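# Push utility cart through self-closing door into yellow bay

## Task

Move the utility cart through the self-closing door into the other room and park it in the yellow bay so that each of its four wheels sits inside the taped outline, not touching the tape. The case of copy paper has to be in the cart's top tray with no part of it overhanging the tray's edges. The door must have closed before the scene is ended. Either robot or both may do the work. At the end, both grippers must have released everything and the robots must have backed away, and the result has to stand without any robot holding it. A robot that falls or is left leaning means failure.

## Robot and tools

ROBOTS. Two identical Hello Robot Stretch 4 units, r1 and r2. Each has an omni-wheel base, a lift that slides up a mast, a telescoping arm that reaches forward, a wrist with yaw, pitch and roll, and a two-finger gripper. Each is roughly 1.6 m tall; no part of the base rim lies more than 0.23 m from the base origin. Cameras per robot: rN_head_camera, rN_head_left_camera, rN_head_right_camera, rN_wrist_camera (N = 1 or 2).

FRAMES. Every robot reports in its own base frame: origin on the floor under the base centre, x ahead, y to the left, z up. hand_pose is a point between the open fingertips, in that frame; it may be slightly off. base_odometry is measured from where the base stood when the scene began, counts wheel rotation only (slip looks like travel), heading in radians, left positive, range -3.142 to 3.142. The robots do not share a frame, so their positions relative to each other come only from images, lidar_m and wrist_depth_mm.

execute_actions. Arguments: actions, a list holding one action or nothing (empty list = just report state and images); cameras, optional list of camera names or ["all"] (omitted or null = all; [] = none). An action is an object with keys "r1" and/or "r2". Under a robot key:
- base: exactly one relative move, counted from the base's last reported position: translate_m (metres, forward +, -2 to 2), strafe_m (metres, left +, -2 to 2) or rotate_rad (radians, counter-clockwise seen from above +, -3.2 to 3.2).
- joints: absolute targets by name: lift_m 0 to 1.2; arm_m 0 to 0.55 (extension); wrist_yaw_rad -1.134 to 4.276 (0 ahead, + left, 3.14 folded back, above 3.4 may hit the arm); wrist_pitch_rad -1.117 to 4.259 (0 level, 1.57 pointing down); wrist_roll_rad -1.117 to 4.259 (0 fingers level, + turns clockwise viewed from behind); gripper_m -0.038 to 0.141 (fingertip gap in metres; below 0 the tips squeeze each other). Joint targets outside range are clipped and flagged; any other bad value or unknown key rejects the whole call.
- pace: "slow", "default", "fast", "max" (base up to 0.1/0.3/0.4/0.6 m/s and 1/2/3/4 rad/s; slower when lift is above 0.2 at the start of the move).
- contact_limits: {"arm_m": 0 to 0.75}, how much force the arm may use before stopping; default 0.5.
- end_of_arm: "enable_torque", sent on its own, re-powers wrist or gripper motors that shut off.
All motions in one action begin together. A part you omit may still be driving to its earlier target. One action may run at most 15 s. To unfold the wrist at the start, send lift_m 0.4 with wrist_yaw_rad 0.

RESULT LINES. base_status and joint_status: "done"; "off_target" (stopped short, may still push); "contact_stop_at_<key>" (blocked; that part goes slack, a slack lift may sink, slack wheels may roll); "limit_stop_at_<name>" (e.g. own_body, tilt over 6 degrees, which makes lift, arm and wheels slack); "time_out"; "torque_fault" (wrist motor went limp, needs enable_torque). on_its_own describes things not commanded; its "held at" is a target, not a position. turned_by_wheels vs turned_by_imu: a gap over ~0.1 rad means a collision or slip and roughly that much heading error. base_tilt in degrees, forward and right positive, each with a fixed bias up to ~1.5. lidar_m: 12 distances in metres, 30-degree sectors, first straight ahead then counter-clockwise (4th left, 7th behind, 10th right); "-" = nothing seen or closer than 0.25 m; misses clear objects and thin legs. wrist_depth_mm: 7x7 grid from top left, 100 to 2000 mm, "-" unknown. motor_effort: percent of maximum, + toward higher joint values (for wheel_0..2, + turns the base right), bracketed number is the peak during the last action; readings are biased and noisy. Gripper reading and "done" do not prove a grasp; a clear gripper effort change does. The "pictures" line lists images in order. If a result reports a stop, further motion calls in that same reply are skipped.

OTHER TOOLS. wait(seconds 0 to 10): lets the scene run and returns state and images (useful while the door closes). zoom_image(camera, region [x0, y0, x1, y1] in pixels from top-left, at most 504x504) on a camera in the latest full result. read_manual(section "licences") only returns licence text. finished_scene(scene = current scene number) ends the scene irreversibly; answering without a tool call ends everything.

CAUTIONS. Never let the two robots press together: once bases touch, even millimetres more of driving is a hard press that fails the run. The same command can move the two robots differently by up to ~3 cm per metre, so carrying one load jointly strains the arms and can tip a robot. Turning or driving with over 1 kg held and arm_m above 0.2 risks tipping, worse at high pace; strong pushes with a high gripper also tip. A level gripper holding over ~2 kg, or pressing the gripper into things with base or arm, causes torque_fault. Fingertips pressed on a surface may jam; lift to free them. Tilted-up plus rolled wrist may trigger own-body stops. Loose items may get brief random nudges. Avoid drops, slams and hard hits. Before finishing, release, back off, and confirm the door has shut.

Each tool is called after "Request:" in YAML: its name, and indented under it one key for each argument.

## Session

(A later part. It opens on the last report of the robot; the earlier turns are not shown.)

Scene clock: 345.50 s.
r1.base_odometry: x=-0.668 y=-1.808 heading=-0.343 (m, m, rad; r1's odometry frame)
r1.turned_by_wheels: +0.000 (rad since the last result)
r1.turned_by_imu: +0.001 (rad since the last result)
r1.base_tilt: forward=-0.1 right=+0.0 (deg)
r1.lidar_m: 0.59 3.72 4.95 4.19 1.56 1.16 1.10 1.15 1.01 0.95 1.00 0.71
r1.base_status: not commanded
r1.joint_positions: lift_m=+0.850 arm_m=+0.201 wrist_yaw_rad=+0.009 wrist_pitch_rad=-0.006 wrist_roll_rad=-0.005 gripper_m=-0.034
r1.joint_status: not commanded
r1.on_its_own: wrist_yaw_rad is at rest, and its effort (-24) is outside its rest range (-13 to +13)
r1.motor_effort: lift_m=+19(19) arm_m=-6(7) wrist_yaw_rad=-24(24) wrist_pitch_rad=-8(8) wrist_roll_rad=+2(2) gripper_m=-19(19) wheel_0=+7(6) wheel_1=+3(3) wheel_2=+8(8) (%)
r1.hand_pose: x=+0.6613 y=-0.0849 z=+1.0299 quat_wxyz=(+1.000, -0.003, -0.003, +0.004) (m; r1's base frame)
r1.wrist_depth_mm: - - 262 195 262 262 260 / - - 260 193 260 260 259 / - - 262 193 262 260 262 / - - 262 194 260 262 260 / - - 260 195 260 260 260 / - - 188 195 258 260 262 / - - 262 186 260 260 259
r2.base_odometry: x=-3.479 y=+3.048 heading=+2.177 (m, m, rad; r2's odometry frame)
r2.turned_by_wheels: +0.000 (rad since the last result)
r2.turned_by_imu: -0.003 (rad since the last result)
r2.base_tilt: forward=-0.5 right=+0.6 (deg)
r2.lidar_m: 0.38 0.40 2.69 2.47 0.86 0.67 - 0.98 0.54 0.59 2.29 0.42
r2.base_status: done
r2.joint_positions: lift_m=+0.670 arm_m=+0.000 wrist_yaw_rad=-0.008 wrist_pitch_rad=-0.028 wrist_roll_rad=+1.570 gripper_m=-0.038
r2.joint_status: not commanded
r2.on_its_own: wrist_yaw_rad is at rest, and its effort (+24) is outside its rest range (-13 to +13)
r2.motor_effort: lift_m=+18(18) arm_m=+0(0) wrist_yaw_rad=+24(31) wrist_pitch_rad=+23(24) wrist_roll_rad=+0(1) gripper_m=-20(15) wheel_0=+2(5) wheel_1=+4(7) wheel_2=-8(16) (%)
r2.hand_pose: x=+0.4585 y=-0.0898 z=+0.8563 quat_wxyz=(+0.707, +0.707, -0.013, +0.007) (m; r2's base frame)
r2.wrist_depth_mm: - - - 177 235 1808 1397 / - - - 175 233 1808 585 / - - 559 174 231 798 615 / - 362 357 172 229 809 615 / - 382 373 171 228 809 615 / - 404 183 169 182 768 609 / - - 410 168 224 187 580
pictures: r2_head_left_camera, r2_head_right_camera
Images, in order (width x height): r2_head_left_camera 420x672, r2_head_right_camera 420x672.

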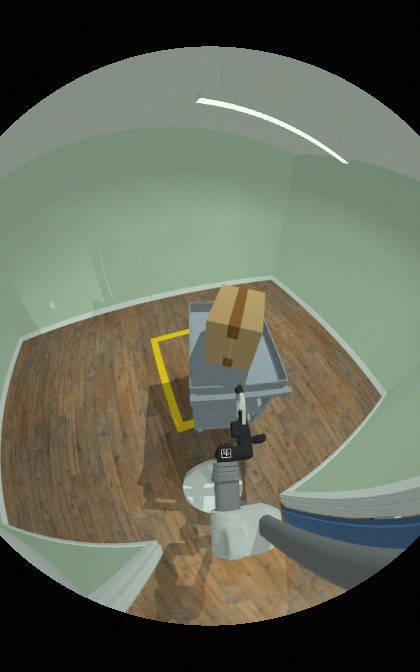

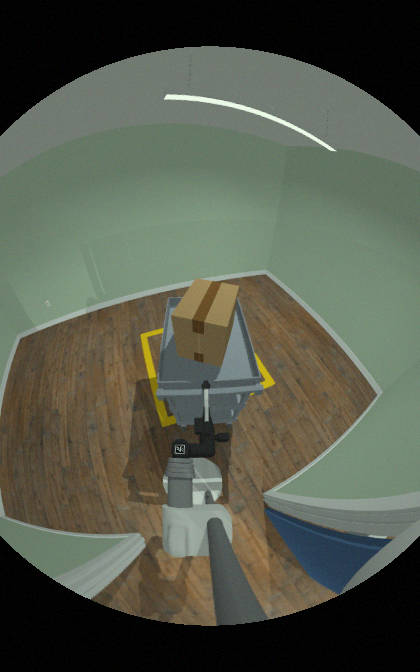

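Request:
execute_actions:
  actions:
    - {"r2":{"base":{"strafe_m":-0.3},"pace":"slow"},"r1":{"joints":{"gripper_m":0.12}}}
  cameras: []

Request:
execute_actions:
  actions:
    - {"r2":{"base":{"rotate_rad":0.32},"pace":"slow"},"r1":{"joints":{"arm_m":0}}}
  cameras: []

Request:
execute_actions:
  actions:
    - {"r2":{"base":{"translate_m":0.3},"pace":"slow"}}
  cameras: ["r2_head_left_camera","r2_head_right_camera"]

Scene clock: 349.87 s.
r1.base_odometry: x=-0.668 y=-1.808 heading=-0.344 (m, m, rad; r1's odometry frame)
r1.turned_by_wheels: -0.001 (rad since the last result)
r1.turned_by_imu: -0.001 (rad since the last result)
r1.base_tilt: forward=+0.1 right=+0.0 (deg)
r1.lidar_m: 3.59 3.75 4.97 4.24 1.56 1.15 1.09 1.16 1.04 0.97 1.03 1.29
r1.base_status: not commanded
r1.joint_positions: lift_m=+0.850 arm_m=+0.201 wrist_yaw_rad=+0.001 wrist_pitch_rad=-0.007 wrist_roll_rad=-0.005 gripper_m=+0.120
r1.joint_status: all done
r1.motor_effort: lift_m=+19(19) arm_m=-6(6) wrist_yaw_rad=+0(33) wrist_pitch_rad=-7(8) wrist_roll_rad=+2(2) gripper_m=-1(18) wheel_0=+2(6) wheel_1=+1(3) wheel_2=+3(8) (%)
r1.hand_pose: x=+0.6604 y=-0.0873 z=+1.0300 quat_wxyz=(+1.000, -0.003, -0.003, +0.000) (m; r1's base frame)
r1.wrist_depth_mm: - - - - - 1160 946 / - - - - - 1160 917 / - - - - - 1138 946 / - - - - - 1160 931 / - - - - - 1138 946 / - - - - - 1078 931 / - - - 148 - 1078 917
r2.base_odometry: x=-3.233 y=+3.220 heading=+2.178 (m, m, rad; r2's odometry frame)
r2.turned_by_wheels: +0.000 (rad since the last result)
r2.turned_by_imu: +0.003 (rad since the last result)
r2.base_tilt: forward=-0.4 right=+0.7 (deg)
r2.lidar_m: 0.31 0.28 2.83 2.76 0.86 0.71 0.40 0.34 0.26 0.41 2.00 0.45
r2.base_status: done
r2.joint_positions: lift_m=+0.670 arm_m=+0.000 wrist_yaw_rad=+0.012 wrist_pitch_rad=-0.028 wrist_roll_rad=+1.569 gripper_m=-0.037
r2.joint_status: not commanded
r2.on_its_own: wrist_yaw_rad is at rest, and its effort (-34) is outside its rest range (-13 to +13); wrist_pitch_rad is at rest, and its effort (+24) is outside its rest range (-23 to +23)
r2.motor_effort: lift_m=+18(18) arm_m=+0(0) wrist_yaw_rad=-34(41) wrist_pitch_rad=+24(23) wrist_roll_rad=+4(3) gripper_m=-18(23) wheel_0=+5(14) wheel_1=-6(7) wheel_2=+6(7) (%)
r2.hand_pose: x=+0.4603 y=-0.0840 z=+0.8564 quat_wxyz=(+0.707, +0.707, -0.006, +0.014) (m; r2's base frame)
r2.wrist_depth_mm: - - - - 324 1863 1281 / - - - 236 304 1708 1229 / - - - 216 278 - 1336 / - - - 200 258 - 580 / - - 368 186 241 778 615 / - 366 185 173 183 768 609 / - 359 353 162 211 179 615
pictures: none
No camera images: the call's "cameras" was empty. Leave "cameras" out to get every camera's image.

Scene clock: 351.57 s.
r1.base_odometry: x=-0.668 y=-1.808 heading=-0.344 (m, m, rad; r1's odometry frame)
r1.turned_by_wheels: +0.000 (rad since the last result)
r1.turned_by_imu: +0.000 (rad since the last result)
r1.base_tilt: forward=-0.1 right=+0.0 (deg)
r1.lidar_m: 3.60 3.74 4.96 4.23 1.57 1.15 1.11 1.17 1.00 0.95 1.02 1.42
r1.base_status: not commanded
r1.joint_positions: lift_m=+0.850 arm_m=+0.002 wrist_yaw_rad=+0.000 wrist_pitch_rad=-0.007 wrist_roll_rad=-0.005 gripper_m=+0.120
r1.joint_status: all done
r1.motor_effort: lift_m=+19(19) arm_m=-6(6) wrist_yaw_rad=+1(1) wrist_pitch_rad=-6(7) wrist_roll_rad=+2(2) gripper_m=-1(0) wheel_0=+2(2) wheel_1=+2(1) wheel_2=+3(3) (%)
r1.hand_pose: x=+0.4612 y=-0.0874 z=+1.0301 quat_wxyz=(+1.000, -0.003, -0.003, +0.000) (m; r1's base frame)
r1.wrist_depth_mm: - - - - - - 1336 / - - - - - - 1336 / - - - - - - 1336 / - - - - - - 1366 / - - - - - - 1366 / - - - - - 1808 1366 / - - - 148 - 1756 1366
r2.base_odometry: x=-3.233 y=+3.220 heading=+2.496 (m, m, rad; r2's odometry frame)
r2.turned_by_wheels: +0.318 (rad since the last result)
r2.turned_by_imu: +0.321 (rad since the last result)
r2.base_tilt: forward=-0.5 right=+0.8 (deg)
r2.lidar_m: 0.39 0.41 2.87 1.17 0.46 0.32 0.28 0.28 0.28 0.83 2.06 0.42
r2.base_status: done
r2.joint_positions: lift_m=+0.670 arm_m=+0.000 wrist_yaw_rad=-0.010 wrist_pitch_rad=-0.027 wrist_roll_rad=+1.570 gripper_m=-0.038
r2.joint_status: not commanded
r2.on_its_own: wrist_yaw_rad is at rest, and its effort (+30) is outside its rest range (-13 to +13)
r2.motor_effort: lift_m=+19(19) arm_m=+0(0) wrist_yaw_rad=+30(63) wrist_pitch_rad=+22(23) wrist_roll_rad=+1(2) gripper_m=-17(23) wheel_0=-9(16) wheel_1=-3(10) wheel_2=-11(16) (%)
r2.hand_pose: x=+0.4584 y=-0.0904 z=+0.8562 quat_wxyz=(+0.707, +0.707, -0.013, +0.006) (m; r2's base frame)
r2.wrist_depth_mm: - - - 166 222 1808 1397 / - - - 166 223 1618 585 / - - 459 167 224 778 615 / - 357 353 167 225 778 615 / - 382 375 168 226 809 615 / - 413 184 169 182 768 603 / - - 424 168 228 188 559
pictures: none
No camera images: the call's "cameras" was empty. Leave "cameras" out to get every camera's image.

Scene clock: 355.83 s.
r1.base_odometry: x=-0.668 y=-1.808 heading=-0.344 (m, m, rad; r1's odometry frame)
r1.turned_by_wheels: +0.000 (rad since the last result)
r1.turned_by_imu: +0.000 (rad since the last result)
r1.base_tilt: forward=+0.0 right=+0.1 (deg)
r1.lidar_m: 3.59 3.76 4.95 4.25 1.55 1.15 1.10 1.17 1.02 0.97 1.03 1.42
r1.base_status: not commanded
r1.joint_positions: lift_m=+0.850 arm_m=+0.002 wrist_yaw_rad=+0.000 wrist_pitch_rad=-0.007 wrist_roll_rad=-0.005 gripper_m=+0.120
r1.joint_status: not commanded
r1.motor_effort: lift_m=+19(19) arm_m=-6(6) wrist_yaw_rad=+0(1) wrist_pitch_rad=-6(6) wrist_roll_rad=+2(2) gripper_m=+1(1) wheel_0=+2(2) wheel_1=+1(1) wheel_2=+3(3) (%)
r1.hand_pose: x=+0.4612 y=-0.0874 z=+1.0301 quat_wxyz=(+1.000, -0.003, -0.003, +0.000) (m; r1's base frame)
r1.wrist_depth_mm: - - - - - - 1397 / - - - - - - 1366 / - - - - - - 1366 / - - - - - - 1366 / - - - - - - 1366 / - - - - - 1808 1366 / - - - 148 - 1708 1366
r2.base_odometry: x=-3.472 y=+3.400 heading=+2.496 (m, m, rad; r2's odometry frame)
r2.turned_by_wheels: +0.000 (rad since the last result)
r2.turned_by_imu: -0.002 (rad since the last result)
r2.base_tilt: forward=-0.5 right=+0.5 (deg)
r2.lidar_m: 0.41 0.49 2.88 2.55 0.92 0.62 0.55 0.53 0.71 1.76 2.04 0.37
r2.base_status: done
r2.joint_positions: lift_m=+0.670 arm_m=+0.000 wrist_yaw_rad=-0.011 wrist_pitch_rad=-0.027 wrist_roll_rad=+1.570 gripper_m=-0.038
r2.joint_status: not commanded
r2.on_its_own: wrist_yaw_rad is at rest, and its effort (+33) is outside its rest range (-13 to +13)
r2.motor_effort: lift_m=+19(18) arm_m=+0(0) wrist_yaw_rad=+33(40) wrist_pitch_rad=+23(23) wrist_roll_rad=+0(2) gripper_m=-16(19) wheel_0=+2(7) wheel_1=+3(8) wheel_2=-9(18) (%)
r2.hand_pose: x=+0.4583 y=-0.0906 z=+0.8562 quat_wxyz=(+0.707, +0.707, -0.014, +0.006) (m; r2's base frame)
r2.wrist_depth_mm: - - - 134 186 647 615 / - - 413 139 193 715 603 / - 332 330 145 201 732 615 / - 364 357 151 210 778 609 / - 424 399 158 219 723 609 / - - 184 166 183 1863 554 / - - - 168 237 150 1397
pictures: r2_head_left_camera, r2_head_right_camera
Images, in order (width x height): r2_head_left_camera 420x672, r2_head_right_camera 420x672.

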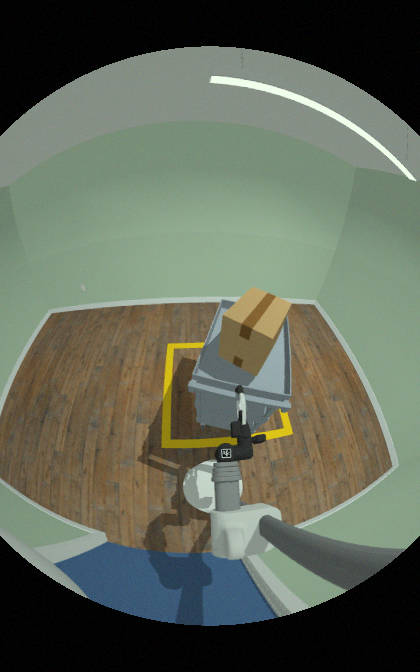

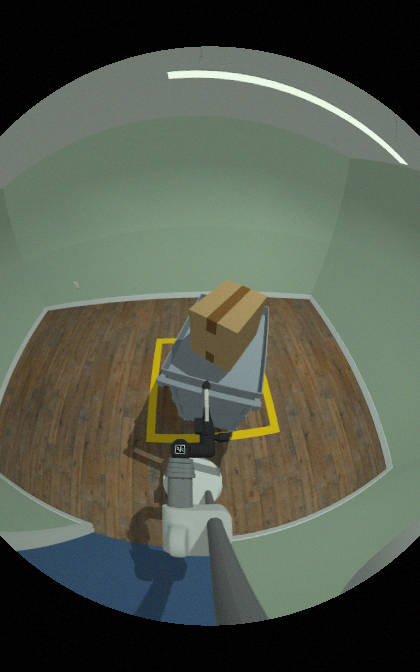

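Request:
execute_actions:
  actions:
    - {"r2":{"base":{"strafe_m":-0.18},"pace":"slow"}}
  cameras: []

Request:
execute_actions:
  actions:
    - {"r2":{"base":{"translate_m":0.12},"pace":"slow"}}
  cameras: []

Request:
execute_actions:
  actions:
    - {"r2":{"joints":{"gripper_m":0.09}}}
  cameras: []

Request:
execute_actions:
  actions:
    - {"r2":{"base":{"translate_m":-0.3},"pace":"slow"}}
  cameras: []

Request:
execute_actions:
  actions:
    - {"r2":{"base":{"strafe_m":-0.7}}}
  cameras: ["r2_head_left_camera","r1_head_left_camera"]

Scene clock: 358.97 s.
r1.base_odometry: x=-0.668 y=-1.808 heading=-0.344 (m, m, rad; r1's odometry frame)
r1.turned_by_wheels: +0.000 (rad since the last result)
r1.turned_by_imu: +0.000 (rad since the last result)
r1.base_tilt: forward=-0.1 right=-0.1 (deg)
r1.lidar_m: 3.60 3.74 4.96 4.23 1.56 1.14 1.10 1.15 1.01 0.96 1.03 1.45
r1.base_status: not commanded
r1.joint_positions: lift_m=+0.850 arm_m=+0.002 wrist_yaw_rad=+0.000 wrist_pitch_rad=-0.007 wrist_roll_rad=-0.005 gripper_m=+0.120
r1.joint_status: not commanded
r1.motor_effort: lift_m=+19(19) arm_m=-6(6) wrist_yaw_rad=+1(1) wrist_pitch_rad=-6(6) wrist_roll_rad=+2(2) gripper_m=+0(1) wheel_0=+2(2) wheel_1=+1(2) wheel_2=+3(3) (%)
r1.hand_pose: x=+0.4612 y=-0.0874 z=+1.0301 quat_wxyz=(+1.000, -0.003, -0.003, +0.000) (m; r1's base frame)
r1.wrist_depth_mm: - - - - - - 1336 / - - - - - - 1397 / - - - - - - 1397 / - - - - - - 1397 / - - - - - - 1366 / - - - - - 1756 1366 / - - - 148 - 1756 1397
r2.base_odometry: x=-3.364 y=+3.543 heading=+2.496 (m, m, rad; r2's odometry frame)
r2.turned_by_wheels: +0.000 (rad since the last result)
r2.turned_by_imu: +0.003 (rad since the last result)
r2.base_tilt: forward=-0.5 right=+0.6 (deg)
r2.lidar_m: 0.40 0.44 3.08 2.50 0.89 0.62 0.48 0.53 0.72 1.77 1.87 0.43
r2.base_status: done
r2.joint_positions: lift_m=+0.670 arm_m=+0.000 wrist_yaw_rad=+0.008 wrist_pitch_rad=-0.028 wrist_roll_rad=+1.570 gripper_m=-0.037
r2.joint_status: not commanded
r2.on_its_own: wrist_yaw_rad is at rest, and its effort (-24) is outside its rest range (-13 to +13); wrist_pitch_rad is at rest, and its effort (+24) is outside its rest range (-23 to +23)
r2.motor_effort: lift_m=+19(19) arm_m=+1(0) wrist_yaw_rad=-24(34) wrist_pitch_rad=+24(24) wrist_roll_rad=+1(1) gripper_m=-16(21) wheel_0=+8(16) wheel_1=-5(7) wheel_2=+0(10) (%)
r2.hand_pose: x=+0.4600 y=-0.0850 z=+0.8564 quat_wxyz=(+0.707, +0.707, -0.007, +0.013) (m; r2's base frame)
r2.wrist_depth_mm: - - - 160 214 1756 1397 / - - - 162 217 759 591 / - - 424 163 220 778 615 / - 357 353 166 223 788 615 / - 389 377 167 225 778 615 / - 430 185 169 183 759 609 / - - - 170 229 190 559
pictures: none
No camera images: the call's "cameras" was empty. Leave "cameras" out to get every camera's image.

Scene clock: 361.43 s.
r1.base_odometry: x=-0.668 y=-1.808 heading=-0.344 (m, m, rad; r1's odometry frame)
r1.turned_by_wheels: +0.000 (rad since the last result)
r1.turned_by_imu: +0.000 (rad since the last result)
r1.base_tilt: forward=-0.1 right=-0.1 (deg)
r1.lidar_m: 3.59 3.74 4.96 4.22 1.56 1.17 1.09 1.18 1.00 0.97 1.01 1.41
r1.base_status: not commanded
r1.joint_positions: lift_m=+0.850 arm_m=+0.002 wrist_yaw_rad=+0.000 wrist_pitch_rad=-0.007 wrist_roll_rad=-0.005 gripper_m=+0.120
r1.joint_status: not commanded
r1.motor_effort: lift_m=+19(19) arm_m=-6(6) wrist_yaw_rad=+1(1) wrist_pitch_rad=-6(7) wrist_roll_rad=+1(1) gripper_m=-1(1) wheel_0=+2(2) wheel_1=+1(2) wheel_2=+3(3) (%)
r1.hand_pose: x=+0.4612 y=-0.0874 z=+1.0301 quat_wxyz=(+1.000, -0.003, -0.003, +0.000) (m; r1's base frame)
r1.wrist_depth_mm: - - - - - - 1336 / - - - - - - 1366 / - - - - - - 1397 / - - - - - - 1430 / - - - - - - 1336 / - - - - - 1756 1366 / - - - 148 - 1708 1308
r2.base_odometry: x=-3.459 y=+3.616 heading=+2.495 (m, m, rad; r2's odometry frame)
r2.turned_by_wheels: -0.001 (rad since the last result)
r2.turned_by_imu: -0.001 (rad since the last result)
r2.base_tilt: forward=-0.3 right=+0.8 (deg)
r2.lidar_m: 0.39 0.43 2.93 2.92 1.07 0.75 0.61 0.65 0.89 1.81 1.88 0.40
r2.base_status: done
r2.joint_positions: lift_m=+0.670 arm_m=+0.000 wrist_yaw_rad=-0.013 wrist_pitch_rad=-0.028 wrist_roll_rad=+1.570 gripper_m=-0.038
r2.joint_status: not commanded
r2.on_its_own: wrist_yaw_rad is at rest, and its effort (+38) is outside its rest range (-13 to +13)
r2.motor_effort: lift_m=+18(18) arm_m=+1(0) wrist_yaw_rad=+38(37) wrist_pitch_rad=+23(24) wrist_roll_rad=+0(1) gripper_m=-17(18) wheel_0=-1(11) wheel_1=+4(8) wheel_2=-12(14) (%)
r2.hand_pose: x=+0.4581 y=-0.0911 z=+0.8563 quat_wxyz=(+0.707, +0.707, -0.014, +0.005) (m; r2's base frame)
r2.wrist_depth_mm: - - - 152 206 1708 549 / - - - 155 210 741 609 / - 389 377 158 215 788 615 / - 357 351 161 219 778 609 / - 392 382 164 223 778 615 / 1983 1983 183 168 182 732 591 / 1983 1983 1921 168 231 190 535
pictures: none
No camera images: the call's "cameras" was empty. Leave "cameras" out to get every camera's image.

Scene clock: 363.40 s.
r1.base_odometry: x=-0.668 y=-1.808 heading=-0.344 (m, m, rad; r1's odometry frame)
r1.turned_by_wheels: +0.000 (rad since the last result)
r1.turned_by_imu: +0.000 (rad since the last result)
r1.base_tilt: forward=+0.0 right=+0.0 (deg)
r1.lidar_m: 3.61 3.76 4.96 4.23 1.58 1.15 1.10 1.14 1.03 0.97 1.03 1.44
r1.base_status: not commanded
r1.joint_positions: lift_m=+0.850 arm_m=+0.002 wrist_yaw_rad=+0.000 wrist_pitch_rad=-0.007 wrist_roll_rad=-0.005 gripper_m=+0.120
r1.joint_status: not commanded
r1.motor_effort: lift_m=+19(19) arm_m=-6(6) wrist_yaw_rad=+1(1) wrist_pitch_rad=-6(7) wrist_roll_rad=+2(2) gripper_m=+0(1) wheel_0=+3(2) wheel_1=+2(1) wheel_2=+3(3) (%)
r1.hand_pose: x=+0.4612 y=-0.0874 z=+1.0301 quat_wxyz=(+1.000, -0.003, -0.003, +0.000) (m; r1's base frame)
r1.wrist_depth_mm: - - - - - - 1336 / - - - - - - 1397 / - - - - - - 1397 / - - - - - - 1397 / - - - - - - 1397 / - - - - - 1708 1336 / - - - 148 - 1756 1366
r2.base_odometry: x=-3.460 y=+3.616 heading=+2.495 (m, m, rad; r2's odometry frame)
r2.turned_by_wheels: +0.000 (rad since the last result)
r2.turned_by_imu: +0.001 (rad since the last result)
r2.base_tilt: forward=-0.4 right=+0.6 (deg)
r2.lidar_m: 0.41 0.49 2.97 2.93 1.08 0.77 0.60 0.66 0.89 1.81 1.87 0.42
r2.base_status: not commanded
r2.joint_positions: lift_m=+0.670 arm_m=+0.000 wrist_yaw_rad=-0.009 wrist_pitch_rad=-0.023 wrist_roll_rad=+1.570 gripper_m=+0.090
r2.joint_status: all done
r2.on_its_own: wrist_yaw_rad is at rest, and its effort (+27) is outside its rest range (-13 to +13)
r2.motor_effort: lift_m=+19(18) arm_m=+1(0) wrist_yaw_rad=+27(39) wrist_pitch_rad=+10(25) wrist_roll_rad=+3(0) gripper_m=+1(18) wheel_0=-1(1) wheel_1=+4(4) wheel_2=-8(12) (%)
r2.hand_pose: x=+0.4585 y=-0.0900 z=+0.8550 quat_wxyz=(+0.707, +0.707, -0.011, +0.005) (m; r2's base frame)
r2.wrist_depth_mm: - - - 162 216 1808 559 / - - 603 165 220 759 597 / - 384 373 169 225 798 603 / - 373 364 173 230 820 609 / - 410 397 176 235 831 603 / 1983 1983 421 180 193 1808 580 / 1921 1921 1921 158 245 1576 539
pictures: none
No camera images: the call's "cameras" was empty. Leave "cameras" out to get every camera's image.

Scene clock: 367.70 s.
r1.base_odometry: x=-0.668 y=-1.808 heading=-0.344 (m, m, rad; r1's odometry frame)
r1.turned_by_wheels: +0.000 (rad since the last result)
r1.turned_by_imu: +0.000 (rad since the last result)
r1.base_tilt: forward=+0.0 right=-0.1 (deg)
r1.lidar_m: 3.59 3.76 4.96 4.26 1.55 1.17 1.10 1.16 1.00 0.97 1.00 1.43
r1.base_status: not commanded
r1.joint_positions: lift_m=+0.850 arm_m=+0.002 wrist_yaw_rad=+0.000 wrist_pitch_rad=-0.007 wrist_roll_rad=-0.005 gripper_m=+0.120
r1.joint_status: not commanded
r1.motor_effort: lift_m=+19(19) arm_m=-6(6) wrist_yaw_rad=+1(1) wrist_pitch_rad=-6(6) wrist_roll_rad=+2(2) gripper_m=+1(0) wheel_0=+2(2) wheel_1=+1(2) wheel_2=+3(3) (%)
r1.hand_pose: x=+0.4612 y=-0.0874 z=+1.0301 quat_wxyz=(+1.000, -0.003, -0.003, +0.000) (m; r1's base frame)
r1.wrist_depth_mm: - - - - - - 1336 / - - - - - - 1397 / - - - - - - 1366 / - - - - - - 1366 / - - - - - - 1336 / - - - - - 1756 1397 / - - - 148 - 1756 1366
r2.base_odometry: x=-3.220 y=+3.435 heading=+2.495 (m, m, rad; r2's odometry frame)
r2.turned_by_wheels: +0.000 (rad since the last result)
r2.turned_by_imu: +0.002 (rad since the last result)
r2.base_tilt: forward=-0.5 right=+0.8 (deg)
r2.lidar_m: 0.69 2.54 3.09 1.69 0.63 0.43 0.31 0.34 0.46 1.18 1.88 0.72
r2.base_status: done
r2.joint_positions: lift_m=+0.670 arm_m=+0.000 wrist_yaw_rad=+0.000 wrist_pitch_rad=-0.017 wrist_roll_rad=+1.570 gripper_m=+0.090
r2.joint_status: not commanded
r2.motor_effort: lift_m=+19(19) arm_m=+1(1) wrist_yaw_rad=+1(26) wrist_pitch_rad=-7(11) wrist_roll_rad=+0(1) gripper_m=-2(0) wheel_0=-4(10) wheel_1=-5(8) wheel_2=+3(8) (%)
r2.hand_pose: x=+0.4593 y=-0.0875 z=+0.8533 quat_wxyz=(+0.707, +0.707, -0.006, +0.006) (m; r2's base frame)
r2.wrist_depth_mm: - - - - - 1921 1336 / - - - - 508 732 496 / - - 820 647 - 878 508 / - - 676 647 - 878 517 / - - 741 699 1160 866 530 / - - 204 559 549 691 544 / - - - 327 585 569 559
pictures: none
No camera images: the call's "cameras" was empty. Leave "cameras" out to get every camera's image.

Scene clock: 371.37 s.
r1.base_odometry: x=-0.668 y=-1.808 heading=-0.344 (m, m, rad; r1's odometry frame)
r1.turned_by_wheels: +0.000 (rad since the last result)
r1.turned_by_imu: +0.000 (rad since the last result)
r1.base_tilt: forward=+0.0 right=+0.0 (deg)
r1.lidar_m: 3.59 3.75 4.97 4.22 1.56 1.15 1.11 1.16 1.02 0.96 1.02 1.43
r1.base_status: not commanded
r1.joint_positions: lift_m=+0.850 arm_m=+0.002 wrist_yaw_rad=+0.000 wrist_pitch_rad=-0.007 wrist_roll_rad=-0.005 gripper_m=+0.120
r1.joint_status: not commanded
r1.motor_effort: lift_m=+19(19) arm_m=-6(6) wrist_yaw_rad=+1(1) wrist_pitch_rad=-6(6) wrist_roll_rad=+2(2) gripper_m=+0(1) wheel_0=+3(2) wheel_1=+1(1) wheel_2=+3(3) (%)
r1.hand_pose: x=+0.4612 y=-0.0874 z=+1.0301 quat_wxyz=(+1.000, -0.003, -0.003, +0.000) (m; r1's base frame)
r1.wrist_depth_mm: - - - - - - 1397 / - - - - - - 1366 / - - - - - - 1336 / - - - - - - 1397 / - - - - - - 1366 / - - - - - 1756 1366 / - - - 148 - 1756 1336
r2.base_odometry: x=-2.799 y=+3.994 heading=+2.495 (m, m, rad; r2's odometry frame)
r2.turned_by_wheels: +0.000 (rad since the last result)
r2.turned_by_imu: +0.001 (rad since the last result)
r2.base_tilt: forward=-0.5 right=+0.6 (deg)
r2.lidar_m: 1.21 0.76 1.05 1.77 0.48 0.30 0.29 0.30 0.42 1.02 1.17 1.56
r2.base_status: done
r2.joint_positions: lift_m=+0.670 arm_m=+0.000 wrist_yaw_rad=+0.000 wrist_pitch_rad=-0.017 wrist_roll_rad=+1.570 gripper_m=+0.090
r2.joint_status: not commanded
r2.motor_effort: lift_m=+18(19) arm_m=+1(0) wrist_yaw_rad=+1(2) wrist_pitch_rad=-6(5) wrist_roll_rad=+1(1) gripper_m=-5(2) wheel_0=+1(10) wheel_1=-2(13) wheel_2=+0(1) (%)
r2.hand_pose: x=+0.4593 y=-0.0874 z=+0.8533 quat_wxyz=(+0.707, +0.707, -0.006, +0.006) (m; r2's base frame)
r2.wrist_depth_mm: - - - - - 1863 1336 / - - - - - 1983 1308 / - - - - - 1983 1281 / - - - - - 1983 1308 / - - - - - 1921 1281 / - - 204 - - 1537 1308 / - - - 615 1078 960 1042
pictures: r1_head_left_camera, r2_head_left_camera
Images, in order (width x height): r1_head_left_camera 420x672, r2_head_left_camera 420x672.

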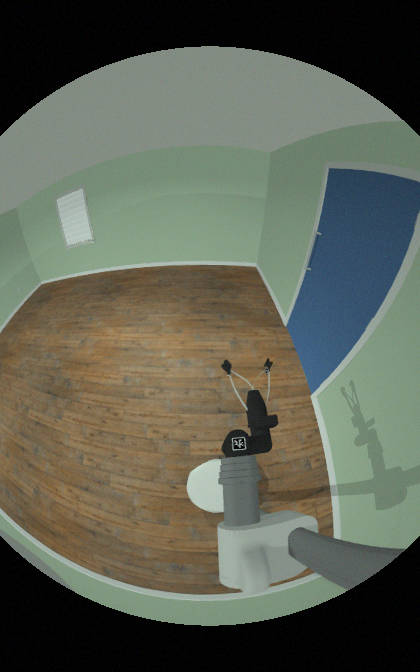

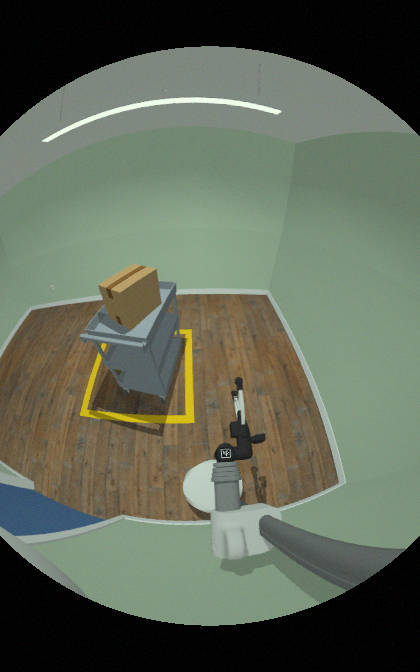

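Request:
zoom_image:
  camera: "r2_head_left_camera"
  region: [70, 300, 210, 430]

Region (70, 300, 210, 430) of r2_head_left_camera's 420x672 image, scaled by 3.600, with more detail than that image has; it fills the top 468 rows of this view, and the rest is white.

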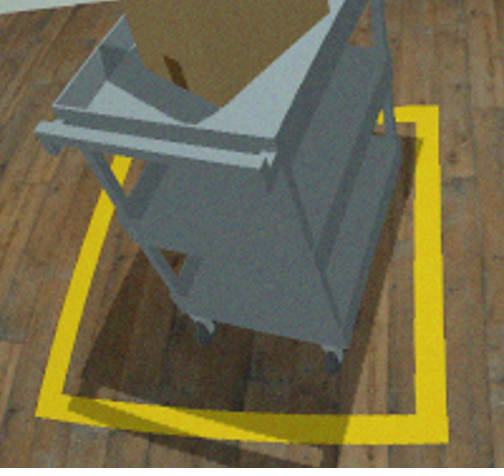

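Request:
execute_actions:
  actions:
    - {"r2":{"base":{"strafe_m":-0.1}}}
  cameras: []

Request:
execute_actions:
  actions:
    - {"r2":{"base":{"translate_m":1.25}}}
  cameras: ["r2_head_left_camera"]

Scene clock: 373.03 s.
r1.base_odometry: x=-0.668 y=-1.808 heading=-0.344 (m, m, rad; r1's odometry frame)
r1.turned_by_wheels: +0.000 (rad since the last result)
r1.turned_by_imu: +0.000 (rad since the last result)
r1.base_tilt: forward=-0.1 right=+0.0 (deg)
r1.lidar_m: 3.60 3.75 4.96 4.22 1.57 1.15 1.08 1.17 1.01 0.96 1.03 1.43
r1.base_status: not commanded
r1.joint_positions: lift_m=+0.850 arm_m=+0.002 wrist_yaw_rad=+0.000 wrist_pitch_rad=-0.007 wrist_roll_rad=-0.005 gripper_m=+0.120
r1.joint_status: not commanded
r1.motor_effort: lift_m=+19(19) arm_m=-6(6) wrist_yaw_rad=+1(1) wrist_pitch_rad=-6(6) wrist_roll_rad=+1(2) gripper_m=+0(1) wheel_0=+2(2) wheel_1=+1(1) wheel_2=+3(3) (%)
r1.hand_pose: x=+0.4612 y=-0.0874 z=+1.0301 quat_wxyz=(+1.000, -0.003, -0.003, +0.000) (m; r1's base frame)
r1.wrist_depth_mm: - - - - - - 1366 / - - - - - - 1336 / - - - - - - 1397 / - - - - - - 1366 / - - - - - - 1366 / - - - - - 1756 1336 / - - - 148 - 1756 1366
r2.base_odometry: x=-2.738 y=+4.073 heading=+2.495 (m, m, rad; r2's odometry frame)
r2.turned_by_wheels: +0.000 (rad since the last result)
r2.turned_by_imu: +0.001 (rad since the last result)
r2.base_tilt: forward=-0.3 right=+0.7 (deg)
r2.lidar_m: 2.50 0.81 1.01 1.82 0.47 0.31 0.27 0.30 0.41 1.03 1.07 1.38
r2.base_status: done
r2.joint_positions: lift_m=+0.670 arm_m=+0.000 wrist_yaw_rad=+0.000 wrist_pitch_rad=-0.017 wrist_roll_rad=+1.570 gripper_m=+0.090
r2.joint_status: not commanded
r2.motor_effort: lift_m=+19(19) arm_m=+0(1) wrist_yaw_rad=+1(0) wrist_pitch_rad=-7(6) wrist_roll_rad=+1(1) gripper_m=-3(2) wheel_0=+3(10) wheel_1=-3(11) wheel_2=+0(2) (%)
r2.hand_pose: x=+0.4593 y=-0.0874 z=+0.8533 quat_wxyz=(+0.707, +0.707, -0.006, +0.006) (m; r2's base frame)
r2.wrist_depth_mm: 1808 1808 1863 1863 1863 1708 1336 / - - - - - 1921 1308 / - - - - - 1921 1281 / - - - - - 1921 1308 / - - - - - 1921 1281 / - - 204 - - 1537 1336 / - - - - - 1336 1281
pictures: none
No camera images: the call's "cameras" was empty. Leave "cameras" out to get every camera's image.

Scene clock: 378.67 s.
r1.base_odometry: x=-0.668 y=-1.808 heading=-0.344 (m, m, rad; r1's odometry frame)
r1.turned_by_wheels: +0.000 (rad since the last result)
r1.turned_by_imu: +0.000 (rad since the last result)
r1.base_tilt: forward=-0.1 right=+0.0 (deg)
r1.lidar_m: 3.60 3.75 4.98 4.21 1.55 1.16 1.10 1.16 1.00 0.96 1.03 1.42
r1.base_status: not commanded
r1.joint_positions: lift_m=+0.850 arm_m=+0.002 wrist_yaw_rad=+0.000 wrist_pitch_rad=-0.007 wrist_roll_rad=-0.005 gripper_m=+0.120
r1.joint_status: not commanded
r1.motor_effort: lift_m=+19(19) arm_m=-6(6) wrist_yaw_rad=+1(1) wrist_pitch_rad=-6(7) wrist_roll_rad=+2(2) gripper_m=-1(0) wheel_0=+2(3) wheel_1=+1(1) wheel_2=+3(3) (%)
r1.hand_pose: x=+0.4612 y=-0.0874 z=+1.0301 quat_wxyz=(+1.000, -0.003, -0.003, +0.000) (m; r1's base frame)
r1.wrist_depth_mm: - - - - - - 1366 / - - - - - - 1336 / - - - - - - 1366 / - - - - - - 1397 / - - - - - - 1397 / - - - - - 1756 1336 / - - - 148 - 1756 1366
r2.base_odometry: x=-3.736 y=+4.826 heading=+2.495 (m, m, rad; r2's odometry frame)
r2.turned_by_wheels: +0.000 (rad since the last result)
r2.turned_by_imu: +0.000 (rad since the last result)
r2.base_tilt: forward=-0.3 right=+0.6 (deg)
r2.lidar_m: 1.24 1.30 1.71 0.35 0.40 0.66 1.55 1.47 1.03 0.97 0.99 1.32
r2.base_status: done
r2.joint_positions: lift_m=+0.670 arm_m=+0.000 wrist_yaw_rad=+0.000 wrist_pitch_rad=-0.017 wrist_roll_rad=+1.570 gripper_m=+0.090
r2.joint_status: not commanded
r2.motor_effort: lift_m=+19(19) arm_m=+0(0) wrist_yaw_rad=+0(1) wrist_pitch_rad=-7(5) wrist_roll_rad=+2(0) gripper_m=+0(1) wheel_0=+4(9) wheel_1=+2(9) wheel_2=-2(12) (%)
r2.hand_pose: x=+0.4593 y=-0.0874 z=+0.8533 quat_wxyz=(+0.707, +0.707, -0.006, +0.006) (m; r2's base frame)
r2.wrist_depth_mm: 1078 1078 1078 1060 1060 1042 1042 / 1078 1078 1078 1042 1060 1025 1025 / 1078 1078 1042 1042 1042 1042 1025 / 1060 1060 1042 1042 1025 1025 1008 / 1060 1060 1042 1025 1025 1008 1008 / 1060 1042 204 1025 1008 1008 991 / 1042 1042 1025 585 1008 991 991
pictures: r2_head_left_camera
Images, in order (width x height): r2_head_left_camera 420x672.

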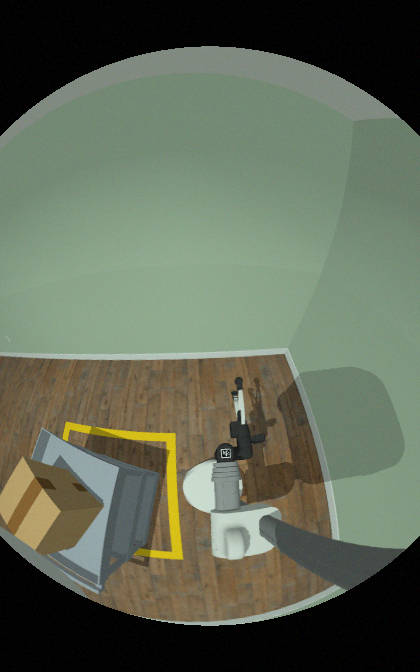

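Request:
execute_actions:
  actions:
    - {"r2":{"base":{"strafe_m":0.2},"pace":"slow"}}
  cameras: []

Request:
execute_actions:
  actions:
    - {"r2":{"base":{"strafe_m":-0.5}}}
  cameras: ["r2_head_left_camera"]

Scene clock: 381.90 s.
r1.base_odometry: x=-0.668 y=-1.808 heading=-0.344 (m, m, rad; r1's odometry frame)
r1.turned_by_wheels: +0.000 (rad since the last result)
r1.turned_by_imu: +0.000 (rad since the last result)
r1.base_tilt: forward=+0.0 right=-0.1 (deg)
r1.lidar_m: 3.58 3.74 4.98 4.21 1.55 1.14 1.10 1.16 1.01 0.97 1.02 1.44
r1.base_status: not commanded
r1.joint_positions: lift_m=+0.850 arm_m=+0.002 wrist_yaw_rad=+0.000 wrist_pitch_rad=-0.007 wrist_roll_rad=-0.005 gripper_m=+0.120
r1.joint_status: not commanded
r1.motor_effort: lift_m=+19(19) arm_m=-6(6) wrist_yaw_rad=+1(0) wrist_pitch_rad=-7(6) wrist_roll_rad=+2(2) gripper_m=+0(1) wheel_0=+2(3) wheel_1=+1(2) wheel_2=+3(3) (%)
r1.hand_pose: x=+0.4612 y=-0.0874 z=+1.0301 quat_wxyz=(+1.000, -0.003, -0.003, +0.000) (m; r1's base frame)
r1.wrist_depth_mm: - - - - - - 1366 / - - - - - - 1366 / - - - - - - 1397 / - - - - - - 1366 / - - - - - - 1397 / - - - - - 1808 1336 / - - - 148 - 1808 1366
r2.base_odometry: x=-3.857 y=+4.667 heading=+2.495 (m, m, rad; r2's odometry frame)
r2.turned_by_wheels: +0.000 (rad since the last result)
r2.turned_by_imu: +0.001 (rad since the last result)
r2.base_tilt: forward=-0.5 right=+0.7 (deg)
r2.lidar_m: 1.23 1.26 0.25 0.25 0.25 0.35 1.54 1.59 1.22 1.15 1.19 1.31
r2.base_status: done
r2.joint_positions: lift_m=+0.670 arm_m=+0.000 wrist_yaw_rad=+0.000 wrist_pitch_rad=-0.017 wrist_roll_rad=+1.570 gripper_m=+0.090
r2.joint_status: not commanded
r2.motor_effort: lift_m=+18(19) arm_m=+1(1) wrist_yaw_rad=+0(0) wrist_pitch_rad=-6(6) wrist_roll_rad=+1(2) gripper_m=-1(4) wheel_0=-7(10) wheel_1=+7(10) wheel_2=+0(3) (%)
r2.hand_pose: x=+0.4593 y=-0.0874 z=+0.8533 quat_wxyz=(+0.707, +0.707, -0.006, +0.006) (m; r2's base frame)
r2.wrist_depth_mm: 1078 1060 1060 1042 1025 1042 1025 / 1078 1078 1060 1042 1042 1025 1025 / 1060 1060 1042 1042 1042 1025 1008 / 1042 1042 1042 1025 1025 1008 1008 / 1060 1025 1042 1025 1025 1008 991 / 1042 1025 204 1008 1008 991 991 / 1042 1025 1025 580 991 991 991
pictures: none
No camera images: the call's "cameras" was empty. Leave "cameras" out to get every camera's image.

Scene clock: 384.90 s.
r1.base_odometry: x=-0.668 y=-1.808 heading=-0.344 (m, m, rad; r1's odometry frame)
r1.turned_by_wheels: +0.000 (rad since the last result)
r1.turned_by_imu: +0.000 (rad since the last result)
r1.base_tilt: forward=-0.1 right=+0.0 (deg)
r1.lidar_m: 3.59 3.76 4.94 4.24 1.54 1.15 1.10 1.16 1.02 0.97 1.02 1.38
r1.base_status: not commanded
r1.joint_positions: lift_m=+0.850 arm_m=+0.002 wrist_yaw_rad=+0.000 wrist_pitch_rad=-0.007 wrist_roll_rad=-0.005 gripper_m=+0.120
r1.joint_status: not commanded
r1.motor_effort: lift_m=+19(19) arm_m=-6(6) wrist_yaw_rad=+1(1) wrist_pitch_rad=-6(6) wrist_roll_rad=+2(1) gripper_m=+1(1) wheel_0=+2(2) wheel_1=+2(1) wheel_2=+3(3) (%)
r1.hand_pose: x=+0.4612 y=-0.0874 z=+1.0301 quat_wxyz=(+1.000, -0.003, -0.003, +0.000) (m; r1's base frame)
r1.wrist_depth_mm: - - - - - - 1366 / - - - - - - 1366 / - - - - - - 1397 / - - - - - - 1366 / - - - - - - 1366 / - - - - - 1808 1366 / - - - 148 - 1661 1336
r2.base_odometry: x=-3.555 y=+5.066 heading=+2.495 (m, m, rad; r2's odometry frame)
r2.turned_by_wheels: +0.000 (rad since the last result)
r2.turned_by_imu: +0.001 (rad since the last result)
r2.base_tilt: forward=-0.3 right=+0.6 (deg)
r2.lidar_m: 1.27 1.31 1.74 0.68 0.75 1.64 1.53 1.02 0.69 0.64 0.70 0.90
r2.base_status: done
r2.joint_positions: lift_m=+0.670 arm_m=+0.000 wrist_yaw_rad=+0.000 wrist_pitch_rad=-0.017 wrist_roll_rad=+1.570 gripper_m=+0.090
r2.joint_status: not commanded
r2.motor_effort: lift_m=+19(19) arm_m=+1(0) wrist_yaw_rad=+1(1) wrist_pitch_rad=-6(5) wrist_roll_rad=+1(0) gripper_m=+1(3) wheel_0=+4(11) wheel_1=-3(12) wheel_2=+0(2) (%)
r2.hand_pose: x=+0.4593 y=-0.0874 z=+0.8533 quat_wxyz=(+0.707, +0.707, -0.006, +0.006) (m; r2's base frame)
r2.wrist_depth_mm: 1078 1078 1078 1060 1078 1060 1042 / 1118 1098 1078 1060 1060 1060 1042 / 1078 1078 1060 1060 1060 1042 1042 / 1078 1078 1060 1060 1042 1042 1042 / 1078 1060 1060 1042 1042 1042 1025 / 1078 1060 204 1042 1025 1025 1008 / 1060 1060 1042 597 1025 1008 1008
pictures: r2_head_left_camera
Images, in order (width x height): r2_head_left_camera 420x672.

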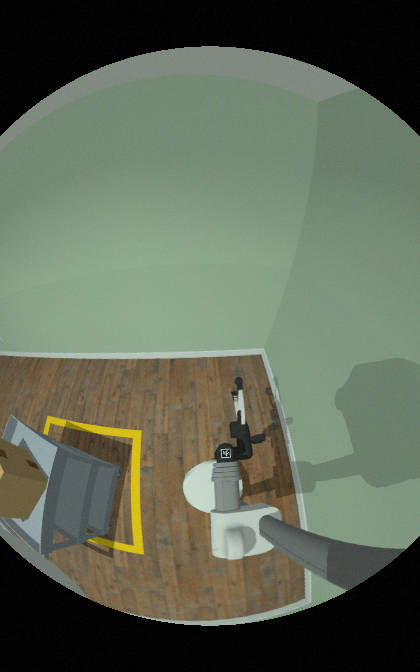

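Request:
finished_scene:
  scene: 1

The scene is finished: the task was done.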